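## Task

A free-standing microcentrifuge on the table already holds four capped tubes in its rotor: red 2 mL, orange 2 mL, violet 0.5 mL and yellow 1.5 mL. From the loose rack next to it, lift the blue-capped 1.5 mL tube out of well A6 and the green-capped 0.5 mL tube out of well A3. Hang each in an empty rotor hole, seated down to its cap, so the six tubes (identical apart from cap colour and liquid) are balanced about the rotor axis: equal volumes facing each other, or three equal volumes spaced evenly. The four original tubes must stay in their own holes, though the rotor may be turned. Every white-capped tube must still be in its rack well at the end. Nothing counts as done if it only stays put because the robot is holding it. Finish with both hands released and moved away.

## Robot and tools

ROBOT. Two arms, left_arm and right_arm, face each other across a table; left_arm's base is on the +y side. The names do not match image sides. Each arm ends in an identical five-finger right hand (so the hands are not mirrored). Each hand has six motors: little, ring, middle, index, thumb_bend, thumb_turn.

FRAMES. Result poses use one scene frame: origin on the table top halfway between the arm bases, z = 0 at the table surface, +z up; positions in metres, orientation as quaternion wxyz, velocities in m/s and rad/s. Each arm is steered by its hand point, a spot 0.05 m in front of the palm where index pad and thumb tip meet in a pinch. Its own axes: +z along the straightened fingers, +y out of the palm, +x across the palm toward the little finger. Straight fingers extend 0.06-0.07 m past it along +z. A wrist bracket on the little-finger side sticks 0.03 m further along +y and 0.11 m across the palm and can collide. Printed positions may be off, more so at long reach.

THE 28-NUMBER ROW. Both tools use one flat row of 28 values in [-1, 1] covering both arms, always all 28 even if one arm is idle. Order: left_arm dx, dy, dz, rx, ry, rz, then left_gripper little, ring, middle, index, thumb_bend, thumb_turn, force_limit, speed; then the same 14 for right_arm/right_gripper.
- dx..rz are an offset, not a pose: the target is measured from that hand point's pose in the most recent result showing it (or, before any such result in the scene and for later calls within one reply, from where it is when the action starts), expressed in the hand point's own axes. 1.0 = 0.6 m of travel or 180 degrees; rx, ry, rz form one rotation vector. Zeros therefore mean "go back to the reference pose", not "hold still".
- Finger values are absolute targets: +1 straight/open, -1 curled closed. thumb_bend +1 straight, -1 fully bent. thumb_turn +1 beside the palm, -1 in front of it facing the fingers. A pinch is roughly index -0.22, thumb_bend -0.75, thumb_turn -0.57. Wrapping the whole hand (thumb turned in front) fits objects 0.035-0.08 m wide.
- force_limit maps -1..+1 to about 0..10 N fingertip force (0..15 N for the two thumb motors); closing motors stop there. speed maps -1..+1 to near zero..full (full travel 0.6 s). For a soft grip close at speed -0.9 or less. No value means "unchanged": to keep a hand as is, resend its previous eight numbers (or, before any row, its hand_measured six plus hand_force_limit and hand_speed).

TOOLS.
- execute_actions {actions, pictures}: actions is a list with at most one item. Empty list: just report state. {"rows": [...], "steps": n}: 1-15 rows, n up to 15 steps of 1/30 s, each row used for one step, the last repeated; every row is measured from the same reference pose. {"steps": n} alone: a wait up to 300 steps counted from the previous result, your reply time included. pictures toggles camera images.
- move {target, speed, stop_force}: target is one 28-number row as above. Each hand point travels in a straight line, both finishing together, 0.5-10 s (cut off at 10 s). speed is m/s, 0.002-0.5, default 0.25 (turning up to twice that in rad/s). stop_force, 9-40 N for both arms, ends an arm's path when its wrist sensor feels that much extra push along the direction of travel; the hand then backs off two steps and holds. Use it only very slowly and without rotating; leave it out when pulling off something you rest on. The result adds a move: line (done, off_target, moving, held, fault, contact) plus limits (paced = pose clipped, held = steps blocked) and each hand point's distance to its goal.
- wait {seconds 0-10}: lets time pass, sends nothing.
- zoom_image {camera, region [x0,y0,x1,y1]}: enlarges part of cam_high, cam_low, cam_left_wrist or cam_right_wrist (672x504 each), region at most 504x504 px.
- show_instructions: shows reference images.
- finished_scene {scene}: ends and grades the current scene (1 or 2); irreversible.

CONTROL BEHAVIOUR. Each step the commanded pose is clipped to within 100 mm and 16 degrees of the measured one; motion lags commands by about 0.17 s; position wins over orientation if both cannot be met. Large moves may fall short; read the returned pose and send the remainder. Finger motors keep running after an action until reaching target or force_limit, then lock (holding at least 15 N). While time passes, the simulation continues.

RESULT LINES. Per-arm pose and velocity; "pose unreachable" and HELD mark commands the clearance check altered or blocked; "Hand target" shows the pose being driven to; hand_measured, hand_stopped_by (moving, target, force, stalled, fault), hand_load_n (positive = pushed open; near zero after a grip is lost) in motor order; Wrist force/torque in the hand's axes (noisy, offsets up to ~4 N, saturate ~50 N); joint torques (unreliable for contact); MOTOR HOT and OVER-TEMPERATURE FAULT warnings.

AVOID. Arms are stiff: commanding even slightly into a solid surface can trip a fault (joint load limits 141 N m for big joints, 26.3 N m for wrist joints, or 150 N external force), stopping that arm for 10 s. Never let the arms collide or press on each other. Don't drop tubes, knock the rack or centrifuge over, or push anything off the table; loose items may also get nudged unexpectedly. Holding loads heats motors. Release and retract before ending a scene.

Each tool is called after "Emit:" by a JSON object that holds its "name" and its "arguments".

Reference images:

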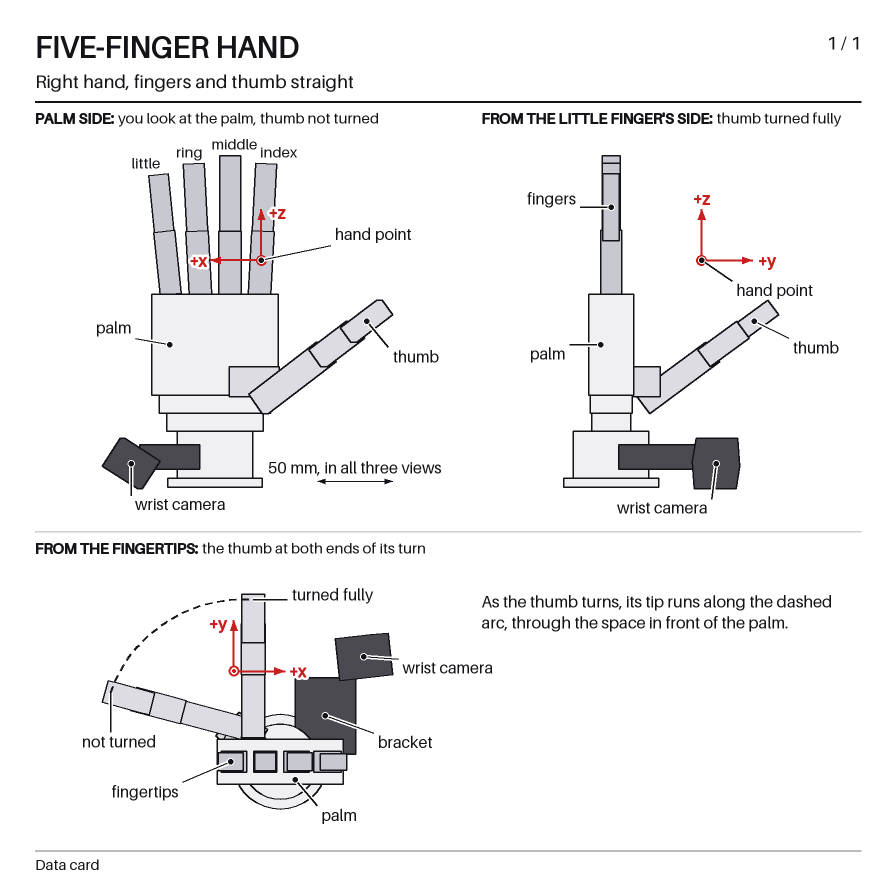

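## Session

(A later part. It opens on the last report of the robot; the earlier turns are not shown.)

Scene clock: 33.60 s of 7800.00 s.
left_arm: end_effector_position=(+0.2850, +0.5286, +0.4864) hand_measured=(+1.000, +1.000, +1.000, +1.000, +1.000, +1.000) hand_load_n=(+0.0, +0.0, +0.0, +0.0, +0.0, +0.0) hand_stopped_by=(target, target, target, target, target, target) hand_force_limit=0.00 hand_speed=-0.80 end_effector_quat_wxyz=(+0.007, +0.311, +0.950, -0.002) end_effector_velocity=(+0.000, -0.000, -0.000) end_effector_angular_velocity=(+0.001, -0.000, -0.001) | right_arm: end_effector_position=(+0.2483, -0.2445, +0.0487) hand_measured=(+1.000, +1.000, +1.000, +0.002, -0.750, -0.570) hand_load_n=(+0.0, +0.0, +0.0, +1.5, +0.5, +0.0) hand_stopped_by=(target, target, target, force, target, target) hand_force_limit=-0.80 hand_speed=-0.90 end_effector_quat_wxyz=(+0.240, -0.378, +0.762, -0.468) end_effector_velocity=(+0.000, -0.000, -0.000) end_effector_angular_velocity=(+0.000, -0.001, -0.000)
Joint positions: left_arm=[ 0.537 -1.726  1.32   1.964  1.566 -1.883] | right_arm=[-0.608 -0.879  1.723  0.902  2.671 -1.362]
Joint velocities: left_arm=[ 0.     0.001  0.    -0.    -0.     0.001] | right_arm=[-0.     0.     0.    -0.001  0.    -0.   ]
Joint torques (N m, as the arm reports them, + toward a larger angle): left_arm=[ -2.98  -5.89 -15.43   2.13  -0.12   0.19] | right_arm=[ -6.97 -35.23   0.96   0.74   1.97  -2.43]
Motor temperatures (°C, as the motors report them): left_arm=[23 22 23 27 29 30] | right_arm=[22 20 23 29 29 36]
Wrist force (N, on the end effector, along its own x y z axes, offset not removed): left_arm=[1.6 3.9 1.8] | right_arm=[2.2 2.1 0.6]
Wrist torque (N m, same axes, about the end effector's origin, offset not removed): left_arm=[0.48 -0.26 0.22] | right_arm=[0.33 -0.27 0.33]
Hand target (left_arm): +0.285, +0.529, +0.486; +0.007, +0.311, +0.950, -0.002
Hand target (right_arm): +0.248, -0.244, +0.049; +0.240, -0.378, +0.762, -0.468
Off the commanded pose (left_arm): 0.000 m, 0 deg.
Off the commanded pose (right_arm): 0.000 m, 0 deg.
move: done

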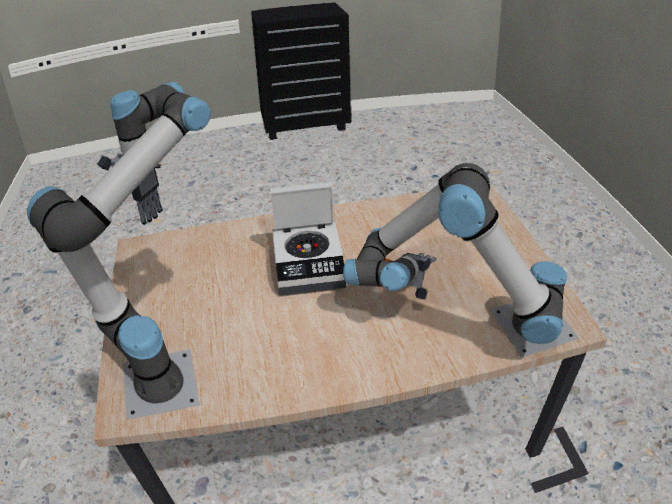

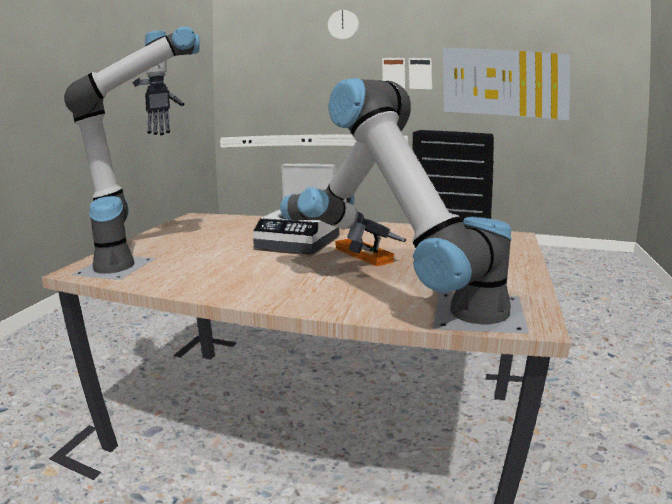

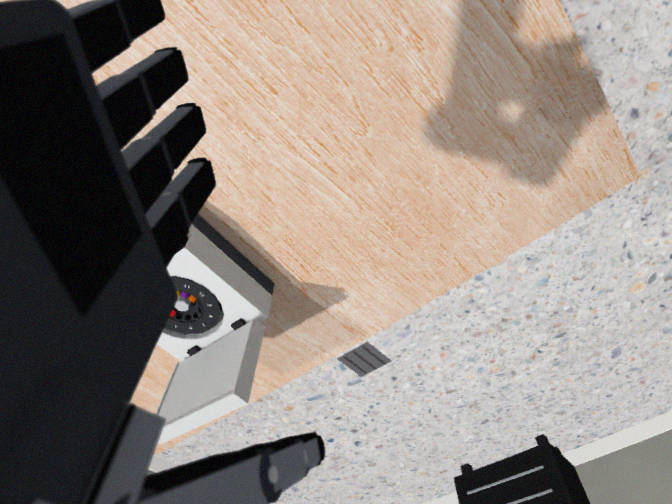

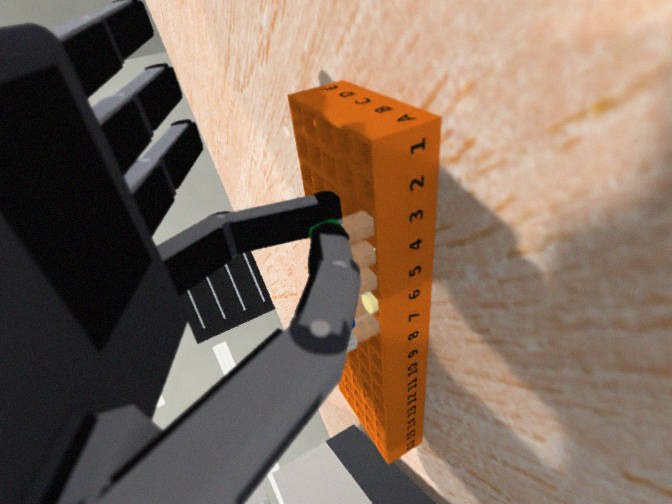

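Emit:
{"name": "move", "arguments": {"target": [0,0,0,0,0,0,1,1,1,1,1,1,0,-0.8,0,0.0015,-0.003,0,0,0,1,1,1,0.15,-0.75,-0.57,-0.8,0], "speed": 0.015}}

Emit:
{"name": "move", "arguments": {"target": [0,0,0,0,0,0,1,1,1,1,1,1,0,-0.8,-0.0083,0,0,0,0,0,1,1,1,0.15,-0.75,-0.57,-0.8,0], "speed": 0.015}}

Emit:
{"name": "move", "arguments": {"target": [0,0,0,0,0,0,1,1,1,1,1,1,0,-0.8,0,0,0,0,0,0,1,1,1,-0.15,-0.75,-0.57,-0.2,-0.9], "speed": 0.015}}

Emit:
{"name": "zoom_image", "arguments": {"camera": "cam_right_wrist", "region": [260, 140, 440, 320]}}

Scene clock: 36.27 s of 7800.00 s.
left_arm: end_effector_position=(+0.2850, +0.5286, +0.4864) hand_measured=(+1.000, +1.000, +1.000, +1.000, +1.000, +1.000) hand_load_n=(+0.0, +0.0, +0.0, +0.0, +0.0, +0.0) hand_stopped_by=(target, target, target, target, target, target) hand_force_limit=0.00 hand_speed=-0.80 end_effector_quat_wxyz=(+0.007, +0.311, +0.950, -0.002) end_effector_velocity=(-0.000, -0.000, +0.000) end_effector_angular_velocity=(-0.001, -0.000, -0.001) | right_arm: end_effector_position=(+0.2467, -0.2433, +0.0487) hand_measured=(+1.000, +1.000, +1.000, +0.150, -0.750, -0.570) hand_load_n=(+0.0, +0.0, +0.0, +0.0, +0.0, +0.0) hand_stopped_by=(target, target, target, target, target, target) hand_force_limit=-0.80 hand_speed=0.00 end_effector_quat_wxyz=(+0.240, -0.378, +0.762, -0.468) end_effector_velocity=(-0.001, +0.000, -0.000) end_effector_angular_velocity=(+0.000, +0.000, +0.000)
Joint positions: left_arm=[ 0.537 -1.726  1.32   1.964  1.566 -1.883] | right_arm=[-0.604 -0.877  1.721  0.909  2.67  -1.352]
Joint velocities: left_arm=[-0.001 -0.001 -0.    -0.     0.     0.   ] | right_arm=[ 0.002  0.001 -0.     0.003 -0.     0.004]
Joint torques (N m, as the arm reports them, + toward a larger angle): left_arm=[ -3.72  -5.1  -15.49   2.1   -0.15   0.14] | right_arm=[  6.05 -29.65 -24.23   4.94  -1.69   2.41]
Motor temperatures (°C, as the motors report them): left_arm=[23 22 23 27 29 30] | right_arm=[22 20 23 29 29 36]
Wrist force (N, on the end effector, along its own x y z axes, offset not removed): left_arm=[-1.1 2.3 0.4] | right_arm=[1.8 2.4 -1.8]
Wrist torque (N m, same axes, about the end effector's origin, offset not removed): left_arm=[0.40 0.25 -0.06] | right_arm=[0.49 -0.23 0.49]
Hand target (left_arm): +0.285, +0.529, +0.486; +0.007, +0.311, +0.950, -0.002
Hand target (right_arm): +0.247, -0.243, +0.049; +0.240, -0.378, +0.762, -0.468
Off the commanded pose (left_arm): 0.000 m, 0 deg.
Off the commanded pose (right_arm): 0.000 m, 0 deg.
move: done

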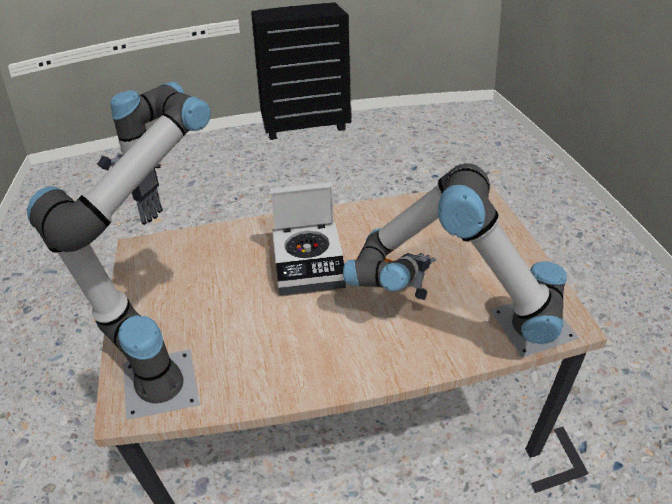

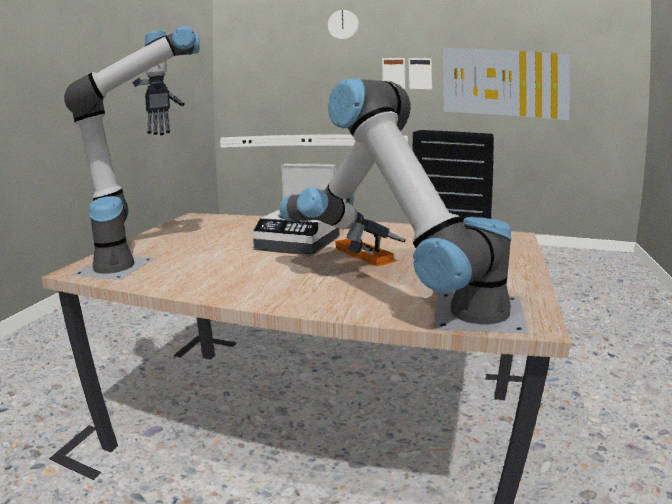

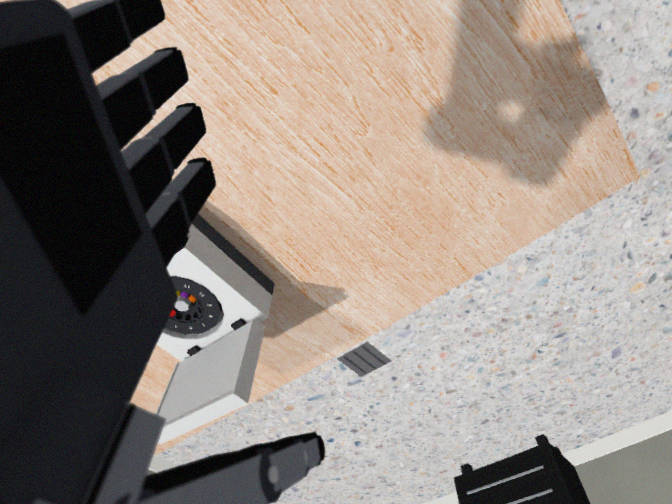

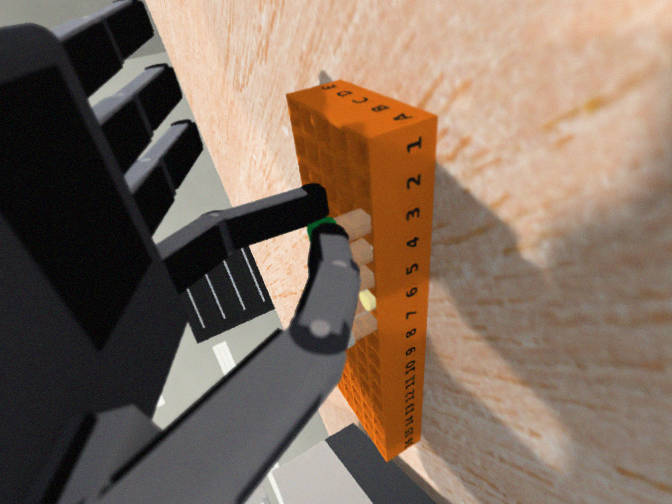

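Scene clock: 36.97 s of 7800.00 s.
left_arm: end_effector_position=(+0.2850, +0.5286, +0.4864) hand_measured=(+1.000, +1.000, +1.000, +1.000, +1.000, +1.000) hand_load_n=(+0.0, +0.0, +0.0, +0.0, +0.0, +0.0) hand_stopped_by=(target, target, target, target, target, target) hand_force_limit=0.00 hand_speed=-0.80 end_effector_quat_wxyz=(+0.007, +0.311, +0.950, -0.002) end_effector_velocity=(-0.000, +0.000, -0.000) end_effector_angular_velocity=(+0.000, -0.000, +0.001) | right_arm: end_effector_position=(+0.2496, -0.2395, +0.0488) hand_measured=(+1.000, +1.000, +1.000, +0.150, -0.750, -0.570) hand_load_n=(+0.0, +0.0, +0.0, +0.0, +0.0, +0.0) hand_stopped_by=(target, target, target, target, target, target) hand_force_limit=-0.80 hand_speed=0.00 end_effector_quat_wxyz=(+0.240, -0.378, +0.762, -0.468) end_effector_velocity=(+0.001, +0.002, +0.000) end_effector_angular_velocity=(+0.000, -0.000, -0.000)
Joint positions: left_arm=[ 0.537 -1.726  1.32   1.964  1.566 -1.883] | right_arm=[-0.605 -0.87   1.706  0.916  2.67  -1.355]
Joint velocities: left_arm=[-0.    -0.     0.    -0.    -0.    -0.001] | right_arm=[-0.001  0.003 -0.007  0.003  0.    -0.001]
Joint torques (N m, as the arm reports them, + toward a larger angle): left_arm=[ -3.99  -5.53 -14.92   2.1   -0.24   0.16] | right_arm=[ -8.93 -31.54 -23.93   4.9    3.71  -2.61]
Motor temperatures (°C, as the motors report them): left_arm=[23 22 23 27 29 30] | right_arm=[22 20 23 29 29 36]
Wrist force (N, on the end effector, along its own x y z axes, offset not removed): left_arm=[-0.2 4.8 1.1] | right_arm=[2.5 2.7 -2.9]
Wrist torque (N m, same axes, about the end effector's origin, offset not removed): left_arm=[0.74 0.05 0.09] | right_arm=[0.52 -0.32 0.57]
Hand target (left_arm): +0.285, +0.529, +0.486; +0.007, +0.311, +0.950, -0.002
Hand target (right_arm): +0.250, -0.239, +0.049; +0.240, -0.378, +0.762, -0.468
Off the commanded pose (left_arm): 0.000 m, 0 deg.
Off the commanded pose (right_arm): 0.000 m, 0 deg.
move: done

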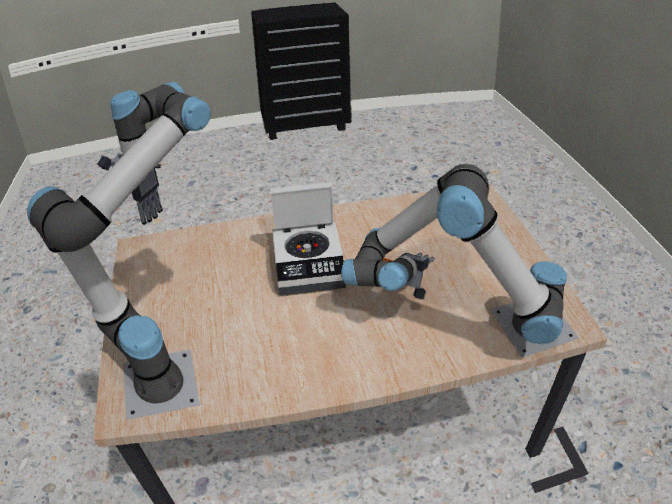

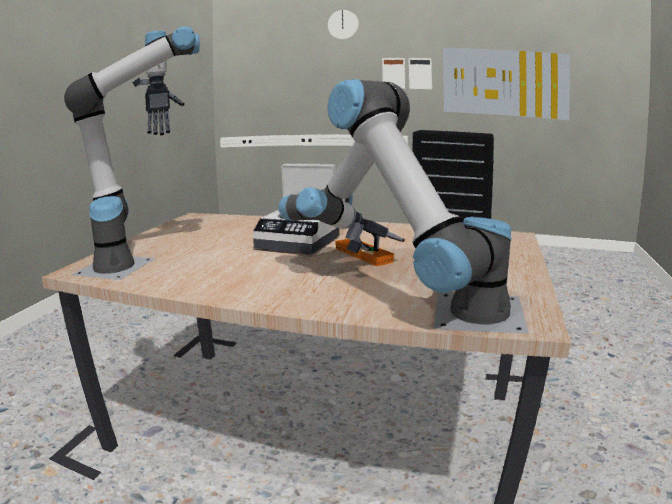

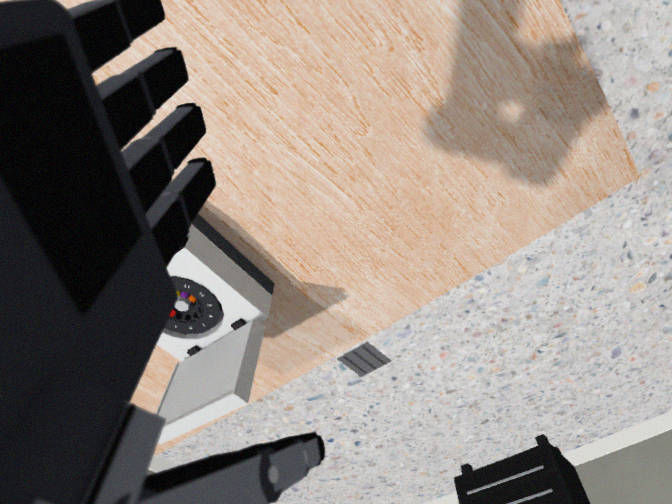

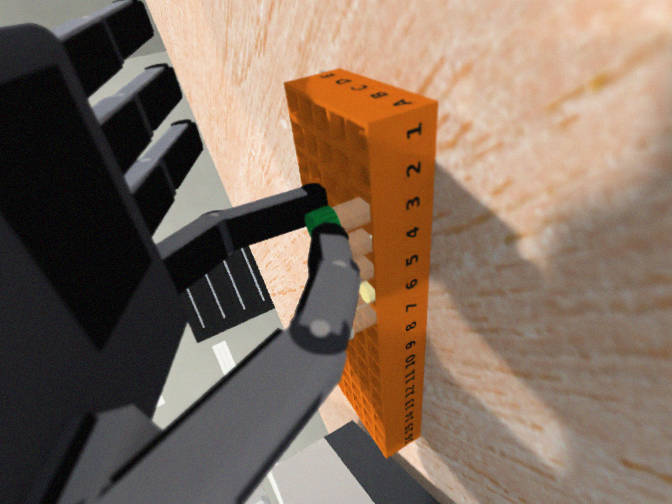

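Scene clock: 38.20 s of 7800.00 s.
left_arm: end_effector_position=(+0.2850, +0.5286, +0.4864) hand_measured=(+1.000, +1.000, +1.000, +1.000, +1.000, +1.000) hand_load_n=(+0.0, +0.0, +0.0, +0.0, +0.0, +0.0) hand_stopped_by=(target, target, target, target, target, target) hand_force_limit=0.00 hand_speed=-0.80 end_effector_quat_wxyz=(+0.007, +0.311, +0.950, -0.002) end_effector_velocity=(-0.000, -0.000, -0.000) end_effector_angular_velocity=(+0.001, +0.000, -0.001) | right_arm: end_effector_position=(+0.2496, -0.2395, +0.0488) hand_measured=(+1.000, +1.000, +1.000, -0.014, -0.750, -0.570) hand_load_n=(+0.0, +0.0, +0.0, +4.0, +1.0, +0.0) hand_stopped_by=(target, target, target, force, target, target) hand_force_limit=-0.20 hand_speed=-0.90 end_effector_quat_wxyz=(+0.240, -0.378, +0.762, -0.468) end_effector_velocity=(-0.000, -0.000, -0.000) end_effector_angular_velocity=(-0.001, +0.000, +0.000)
Joint positions: left_arm=[ 0.537 -1.726  1.32   1.964  1.566 -1.883] | right_arm=[-0.605 -0.87   1.706  0.916  2.67  -1.355]
Joint velocities: left_arm=[-0.001  0.     0.001 -0.    -0.     0.   ] | right_arm=[-0.  0.  0.  0.  0. -0.]
Joint torques (N m, as the arm reports them, + toward a larger angle): left_arm=[ -3.94  -5.71 -15.19   2.13  -0.05  -0.04] | right_arm=[ -3.26 -42.63   1.77   0.63   2.44  -0.85]
Motor temperatures (°C, as the motors report them): left_arm=[23 22 23 27 29 30] | right_arm=[22 20 23 29 29 36]
Wrist force (N, on the end effector, along its own x y z axes, offset not removed): left_arm=[1.4 2.4 2.1] | right_arm=[-1.5 4.7 0.3]
Wrist torque (N m, same axes, about the end effector's origin, offset not removed): left_arm=[0.21 -0.28 0.26] | right_arm=[0.66 0.20 0.10]
Hand target (left_arm): +0.285, +0.529, +0.486; +0.007, +0.311, +0.950, -0.002
Hand target (right_arm): +0.250, -0.240, +0.049; +0.240, -0.378, +0.762, -0.468
Off the commanded pose (left_arm): 0.000 m, 0 deg.
Off the commanded pose (right_arm): 0.000 m, 0 deg.
move: done

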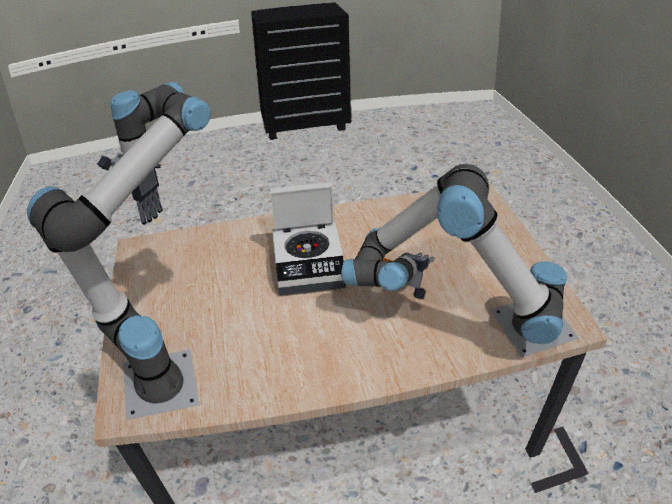

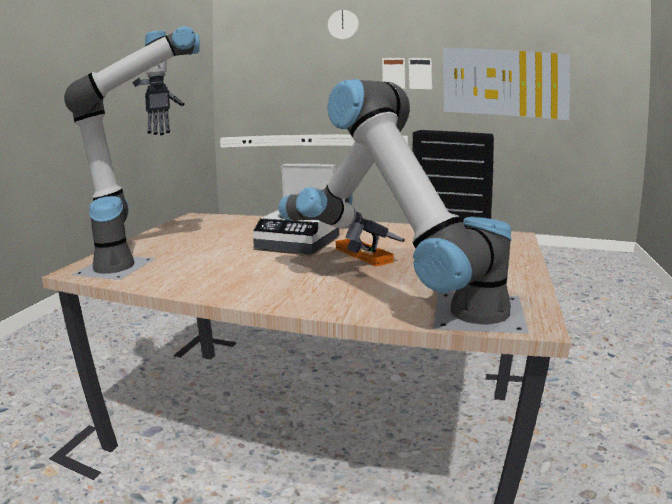

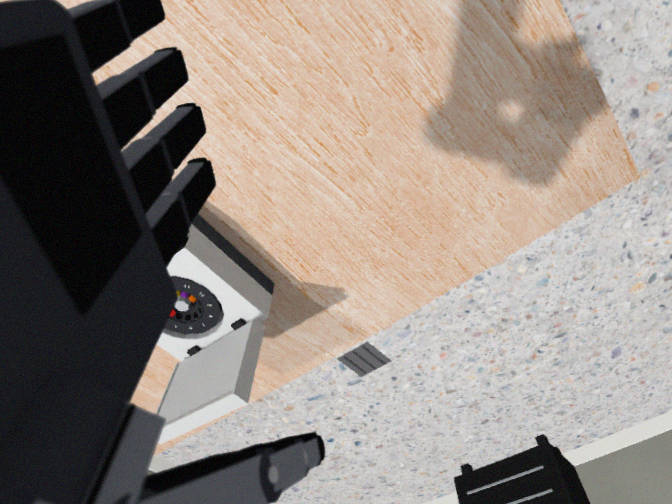

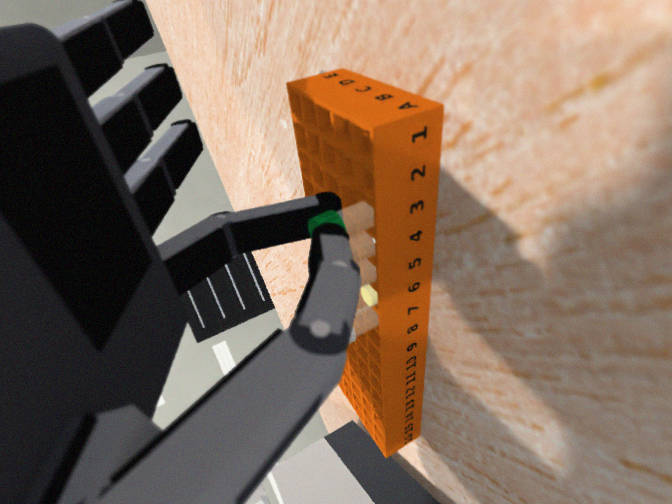

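Region (260, 140, 440, 320) of cam_right_wrist's 672x504 image, scaled by 2.800, with more detail than that image has.

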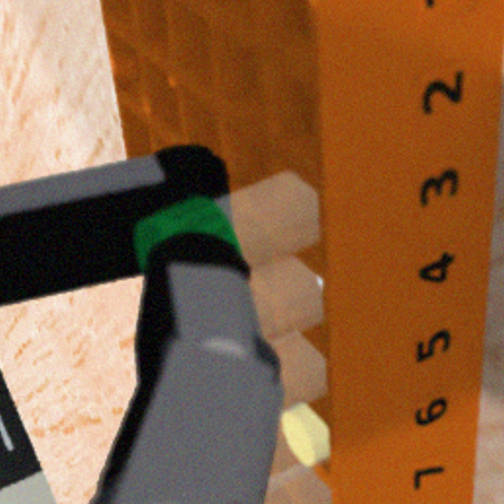

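Emit:
{"name": "move", "arguments": {"target": [-0.276,-0.25,0.427,0.055,-0.138,0.241,1,1,1,1,1,1,0,-0.8,-0.0012,-0.0894,-0.0447,0,0,0,1,1,1,-0.15,-0.75,-0.57,-0.2,-0.9], "speed": 0.2}}

Emit:
{"name": "zoom_image", "arguments": {"camera": "cam_right_wrist", "region": [260, 60, 560, 320]}}

Scene clock: 48.37 s of 7800.00 s.
left_arm: end_effector_position=(+0.3331, +0.3078, +0.2326) hand_measured=(+1.000, +1.000, +1.000, +1.000, +1.000, +1.000) hand_load_n=(+0.0, +0.0, +0.0, +0.0, +0.0, +0.0) hand_stopped_by=(target, target, target, target, target, target) hand_force_limit=0.00 hand_speed=-0.80 end_effector_quat_wxyz=(+0.180, +0.629, +0.743, -0.144) end_effector_velocity=(+0.000, -0.001, -0.001) end_effector_angular_velocity=(-0.002, -0.000, -0.003) | right_arm: end_effector_position=(+0.2496, -0.2395, +0.1088) hand_measured=(+1.000, +1.000, +1.000, -0.014, -0.750, -0.570) hand_load_n=(+0.0, +0.0, +0.0, +4.0, +1.0, +0.0) hand_stopped_by=(target, target, target, force, target, target) hand_force_limit=-0.20 hand_speed=-0.90 end_effector_quat_wxyz=(+0.240, -0.378, +0.762, -0.468) end_effector_velocity=(+0.000, -0.000, +0.000) end_effector_angular_velocity=(-0.000, -0.000, -0.000)
Joint positions: left_arm=[ 0.47  -1.65   1.914  0.869  1.732 -1.212] | right_arm=[-0.605 -0.969  1.683  1.038  2.67  -1.354]
Joint velocities: left_arm=[ 0.002  0.003  0.001 -0.005  0.003  0.004] | right_arm=[-0.    -0.     0.     0.     0.     0.001]
Joint torques (N m, as the arm reports them, + toward a larger angle): left_arm=[ 11.16  -5.98 -11.47   0.2    2.16   1.25] | right_arm=[  7.22 -41.37 -25.09   4.58   0.28   2.2 ]
Motor temperatures (°C, as the motors report them): left_arm=[23 22 23 27 29 30] | right_arm=[22 20 23 29 29 36]
Wrist force (N, on the end effector, along its own x y z axes, offset not removed): left_arm=[0.6 2.0 1.9] | right_arm=[5.1 0.2 -0.4]
Wrist torque (N m, same axes, about the end effector's origin, offset not removed): left_arm=[0.14 -0.10 -0.05] | right_arm=[-0.01 -0.68 0.56]
Hand target (left_arm): +0.333, +0.308, +0.232; +0.180, +0.629, +0.742, -0.144
Hand target (right_arm): +0.250, -0.239, +0.109; +0.240, -0.378, +0.762, -0.468
Off the commanded pose (left_arm): 0.000 m, 0 deg.
Off the commanded pose (right_arm): 0.000 m, 0 deg.
move: done

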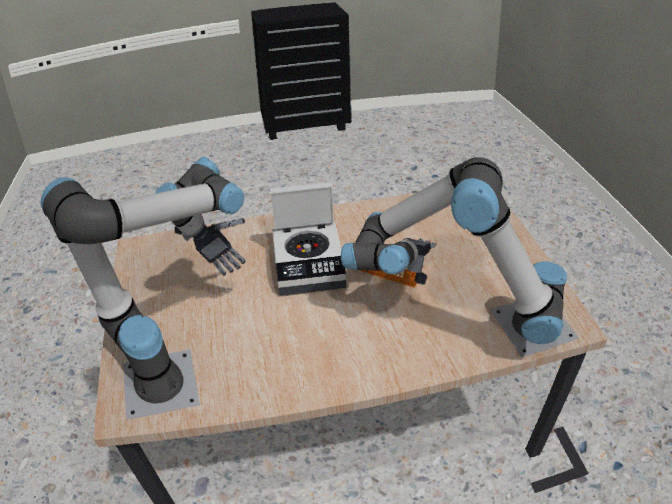

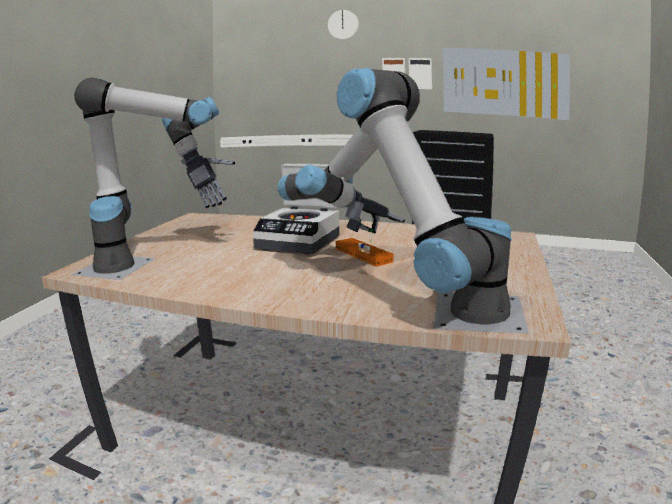

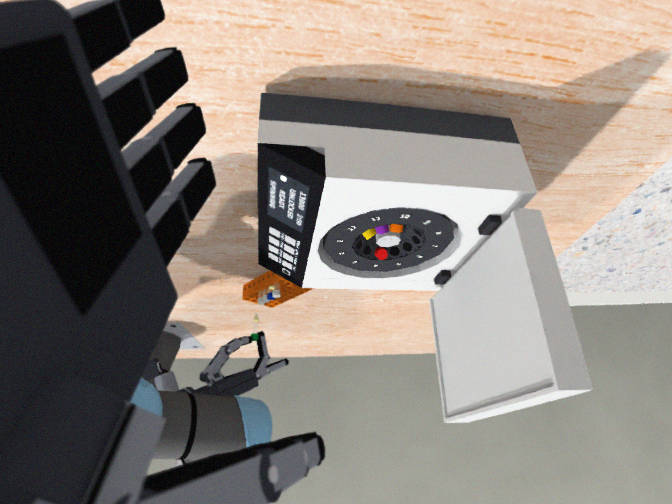

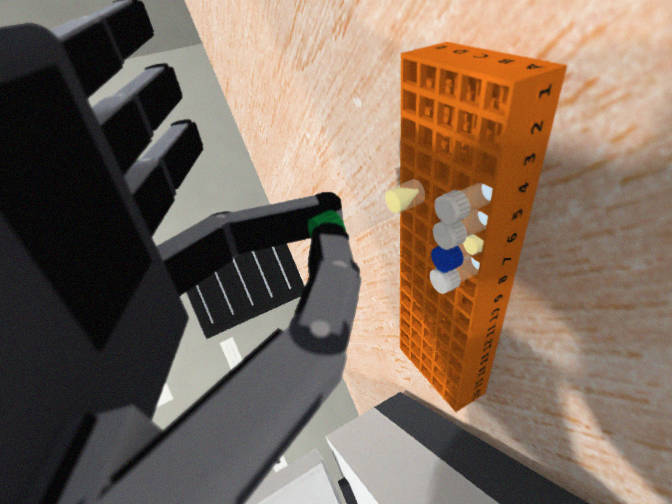

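Region (260, 60, 560, 320) of cam_right_wrist's 672x504 image, scaled by 1.680, with more detail than that image has; it fills the top 437 rows of this view, and the rest is white.

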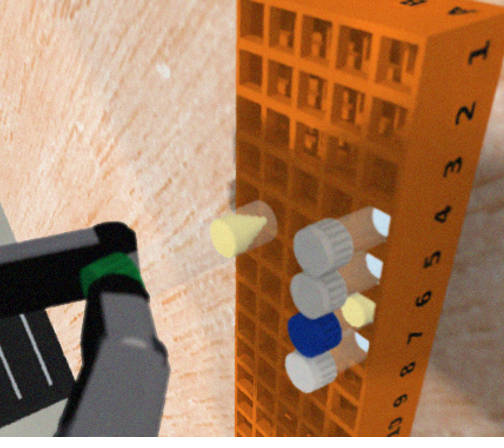

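Emit:
{"name": "zoom_image", "arguments": {"camera": "cam_left_wrist", "region": [310, 195, 470, 295]}}

Region (310, 195, 470, 295) of cam_left_wrist's 672x504 image, scaled by 3.150, with more detail than that image has; it fills the top 315 rows of this view, and the rest is white.

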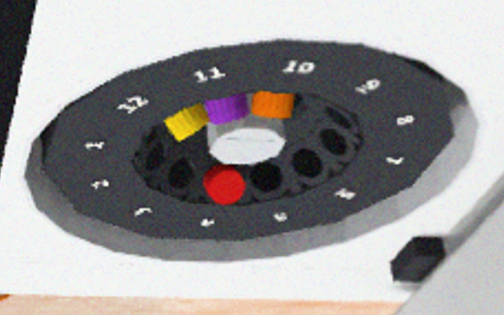

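Emit:
{"name": "move", "arguments": {"target": [0.037,0,-0.055,0,0,0,1,1,1,1,1,1,0,-0.8,-0.295,-0.122,-0.12,0.128,-0.184,-0.345,-1,-1,-1,-0.2,-0.75,-0.57,0.1,-0.6], "speed": 0.2}}

Scene clock: 60.67 s of 7800.00 s.
left_arm: end_effector_position=(+0.3270, +0.3419, +0.2522) hand_measured=(+1.000, +1.000, +1.000, +1.000, +1.000, +1.000) hand_load_n=(+0.0, +0.0, +0.0, +0.0, +0.0, +0.0) hand_stopped_by=(target, target, target, target, target, target) hand_force_limit=0.00 hand_speed=-0.80 end_effector_quat_wxyz=(+0.180, +0.629, +0.743, -0.144) end_effector_velocity=(+0.000, +0.001, +0.000) end_effector_angular_velocity=(+0.001, -0.001, +0.001) | right_arm: end_effector_position=(+0.3296, -0.0799, +0.2087) hand_measured=(-1.000, -1.000, -1.000, -0.032, -0.750, -0.570) hand_load_n=(+0.0, +0.0, +0.0, +8.5, +1.5, +0.0) hand_stopped_by=(target, target, target, force, target, target) hand_force_limit=0.10 hand_speed=-0.60 end_effector_quat_wxyz=(+0.231, -0.767, +0.266, -0.536) end_effector_velocity=(+0.000, +0.001, +0.000) end_effector_angular_velocity=(-0.007, +0.001, +0.010)
Joint positions: left_arm=[ 0.528 -1.719  1.925  0.936  1.756 -1.159] | right_arm=[-0.594 -1.087  1.357  0.262  2.462 -3.543]
Joint velocities: left_arm=[ 0.002 -0.    -0.     0.    -0.001  0.001] | right_arm=[-0.    -0.001  0.    -0.002 -0.008 -0.012]
Joint torques (N m, as the arm reports them, + toward a larger angle): left_arm=[ 12.39 -18.67 -12.01   2.81   2.16   1.63] | right_arm=[ -9.   -44.14 -32.84  -1.66  -2.34  -2.52]
Motor temperatures (°C, as the motors report them): left_arm=[23 22 23 27 29 30] | right_arm=[22 20 23 29 29 36]
Wrist force (N, on the end effector, along its own x y z axes, offset not removed): left_arm=[1.3 2.3 -1.3] | right_arm=[1.3 3.1 -0.9]
Wrist torque (N m, same axes, about the end effector's origin, offset not removed): left_arm=[0.40 -0.12 0.06] | right_arm=[0.49 -0.10 0.29]
Hand target (left_arm): +0.327, +0.342, +0.252; +0.180, +0.629, +0.743, -0.144
Hand target (right_arm): +0.330, -0.080, +0.209; -0.231, +0.767, -0.265, +0.536
Off the commanded pose (left_arm): 0.000 m, 0 deg.
Off the commanded pose (right_arm): 0.000 m, 0 deg.
move: done

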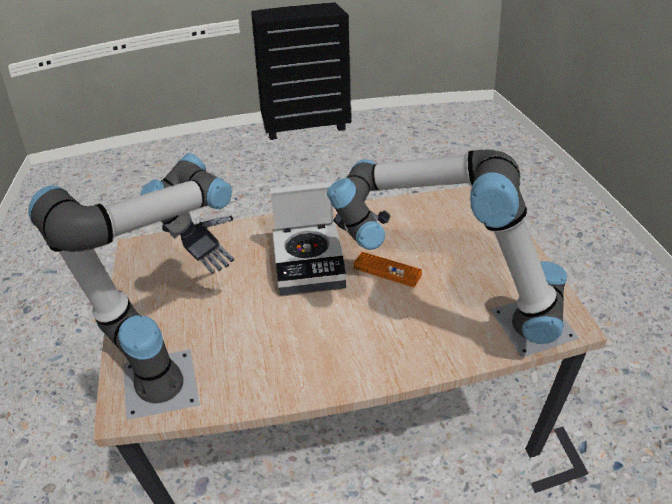

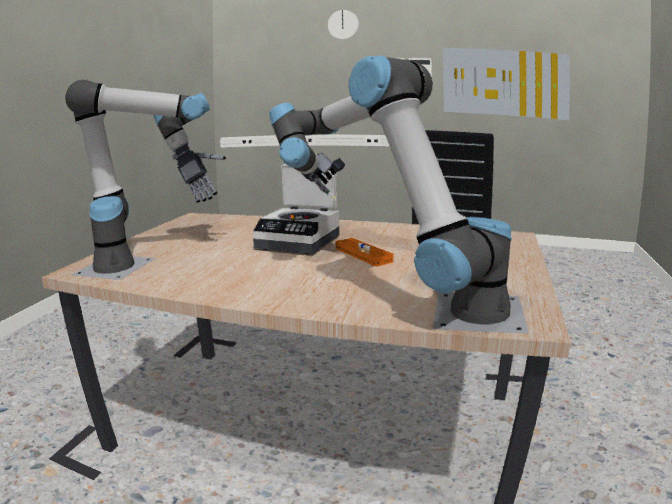

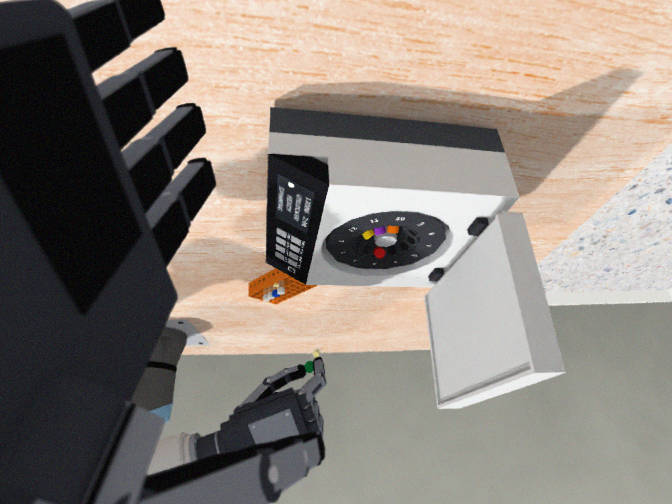

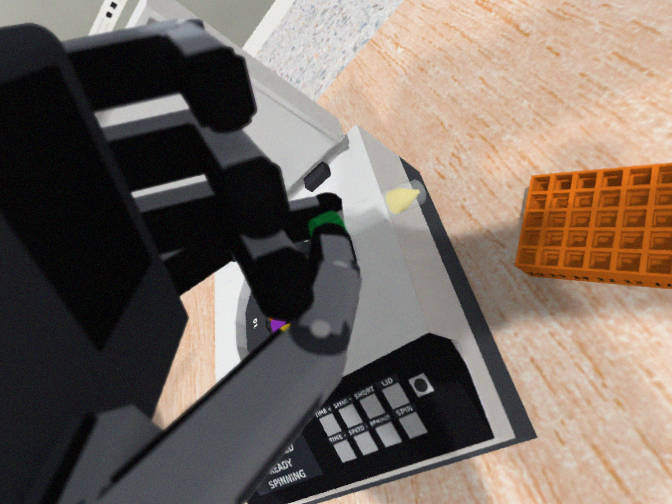

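Emit:
{"name": "move", "arguments": {"target": [0,0,0,0,0,0,1,1,1,1,-1,1,0,0.5,-0.19,-0.174,0.153,0,0,0,-1,-1,-1,-0.2,-0.75,-0.57,0.1,-0.6], "speed": 0.12}}

Emit:
{"name": "zoom_image", "arguments": {"camera": "cam_left_wrist", "region": [300, 195, 480, 375]}}

Emit:
{"name": "zoom_image", "arguments": {"camera": "cam_right_wrist", "region": [300, 100, 550, 350]}}

Scene clock: 63.97 s of 7800.00 s.
left_arm: end_effector_position=(+0.3270, +0.3419, +0.2522) hand_measured=(+1.000, +1.000, +1.000, +1.000, -1.000, +1.000) hand_load_n=(+0.0, +0.0, +0.0, +0.0, +0.0, +0.0) hand_stopped_by=(target, target, target, target, target, target) hand_force_limit=0.00 hand_speed=0.50 end_effector_quat_wxyz=(+0.180, +0.629, +0.743, -0.144) end_effector_velocity=(-0.000, +0.000, -0.001) end_effector_angular_velocity=(+0.002, +0.001, +0.000) | right_arm: end_effector_position=(+0.4006, +0.0794, +0.1663) hand_measured=(-1.000, -1.000, -1.000, -0.032, -0.750, -0.570) hand_load_n=(+0.0, +0.0, +0.0, +8.5, +1.5, +0.0) hand_stopped_by=(target, target, target, force, target, target) hand_force_limit=0.10 hand_speed=-0.60 end_effector_quat_wxyz=(+0.232, -0.767, +0.265, -0.536) end_effector_velocity=(+0.001, +0.003, +0.000) end_effector_angular_velocity=(-0.002, +0.007, -0.007)
Joint positions: left_arm=[ 0.528 -1.719  1.925  0.936  1.756 -1.159] | right_arm=[-0.566 -0.552  0.539  0.562  2.486 -3.521]
Joint velocities: left_arm=[-0.     0.001  0.     0.    -0.    -0.   ] | right_arm=[ 0.001  0.032 -0.063  0.048  0.004  0.014]
Joint torques (N m, as the arm reports them, + toward a larger angle): left_arm=[ -5.88  -4.97 -11.4   -0.02   0.98  -1.6 ] | right_arm=[  6.94 -46.48 -32.99   2.68   3.3    2.41]
Motor temperatures (°C, as the motors report them): left_arm=[23 22 23 27 29 30] | right_arm=[22 20 23 29 29 36]
Wrist force (N, on the end effector, along its own x y z axes, offset not removed): left_arm=[-0.7 2.5 0.6] | right_arm=[-0.2 2.6 -2.3]
Wrist torque (N m, same axes, about the end effector's origin, offset not removed): left_arm=[0.40 0.14 0.00] | right_arm=[0.52 0.27 0.19]
Hand target (left_arm): +0.327, +0.342, +0.252; +0.180, +0.629, +0.743, -0.144
Hand target (right_arm): +0.401, +0.080, +0.166; -0.231, +0.767, -0.265, +0.536
Off the commanded pose (left_arm): 0.000 m, 0 deg.
Off the commanded pose (right_arm): 0.000 m, 0 deg.
move: done

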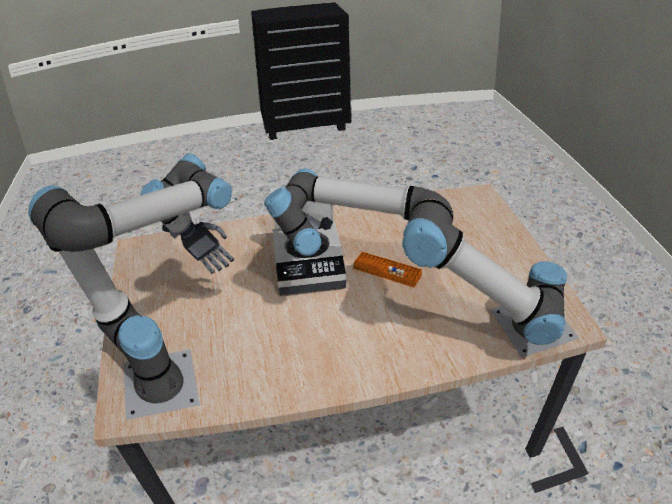

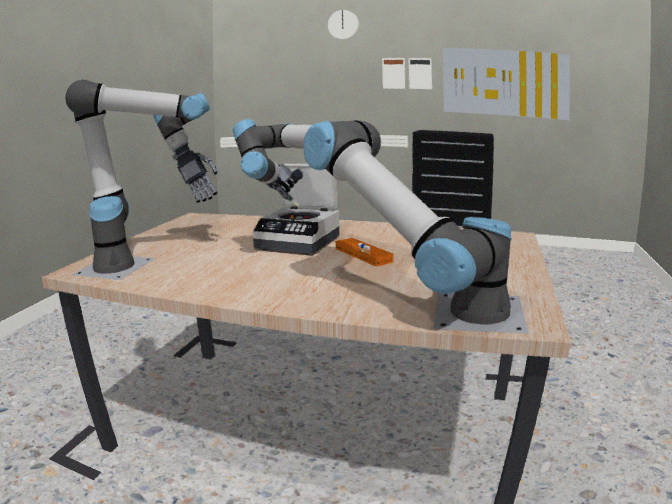

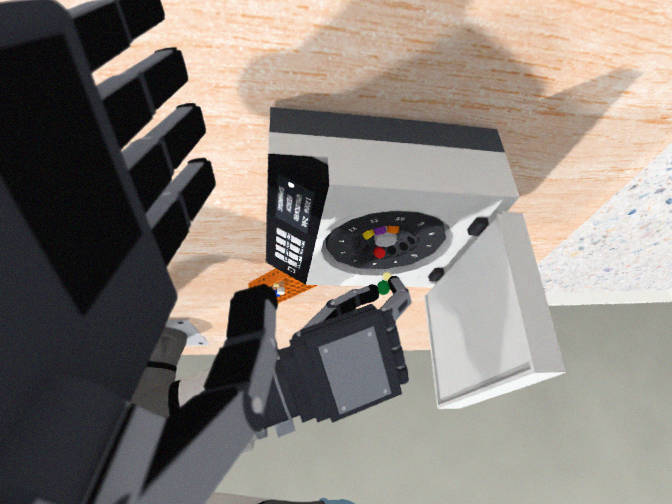

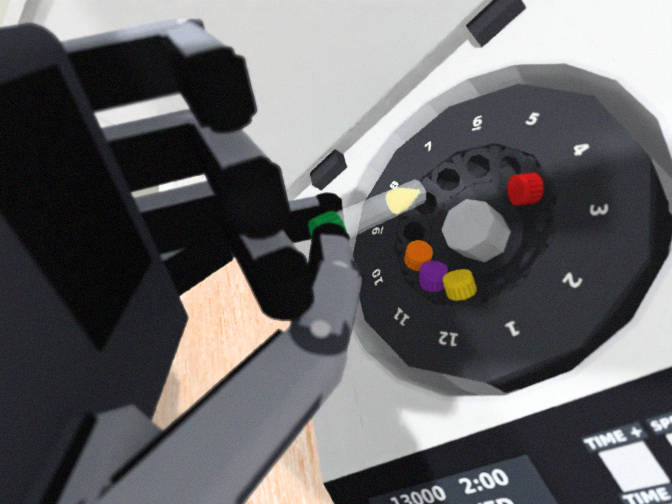

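Region (300, 195, 480, 375) of cam_left_wrist's 672x504 image, scaled by 2.800, with more detail than that image has.

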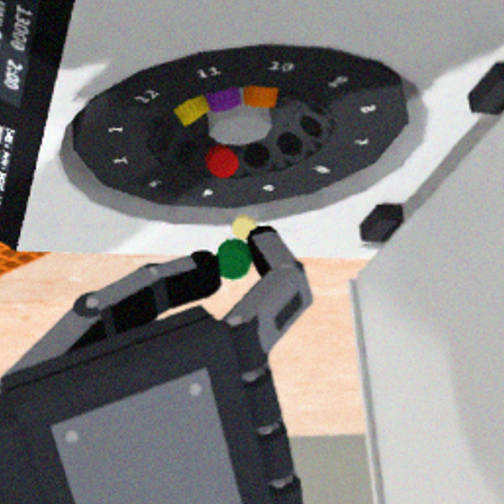

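Region (300, 100, 550, 350) of cam_right_wrist's 672x504 image, scaled by 2.016, with more detail than that image has.

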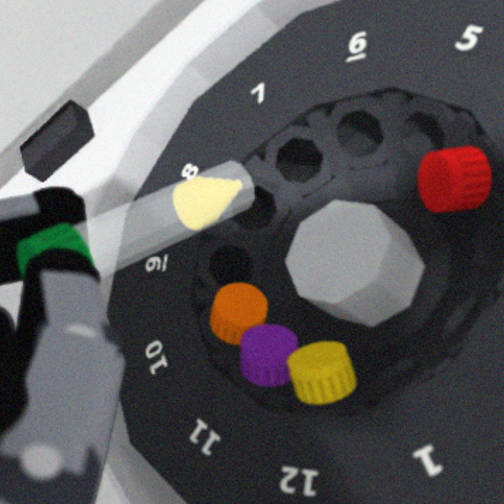

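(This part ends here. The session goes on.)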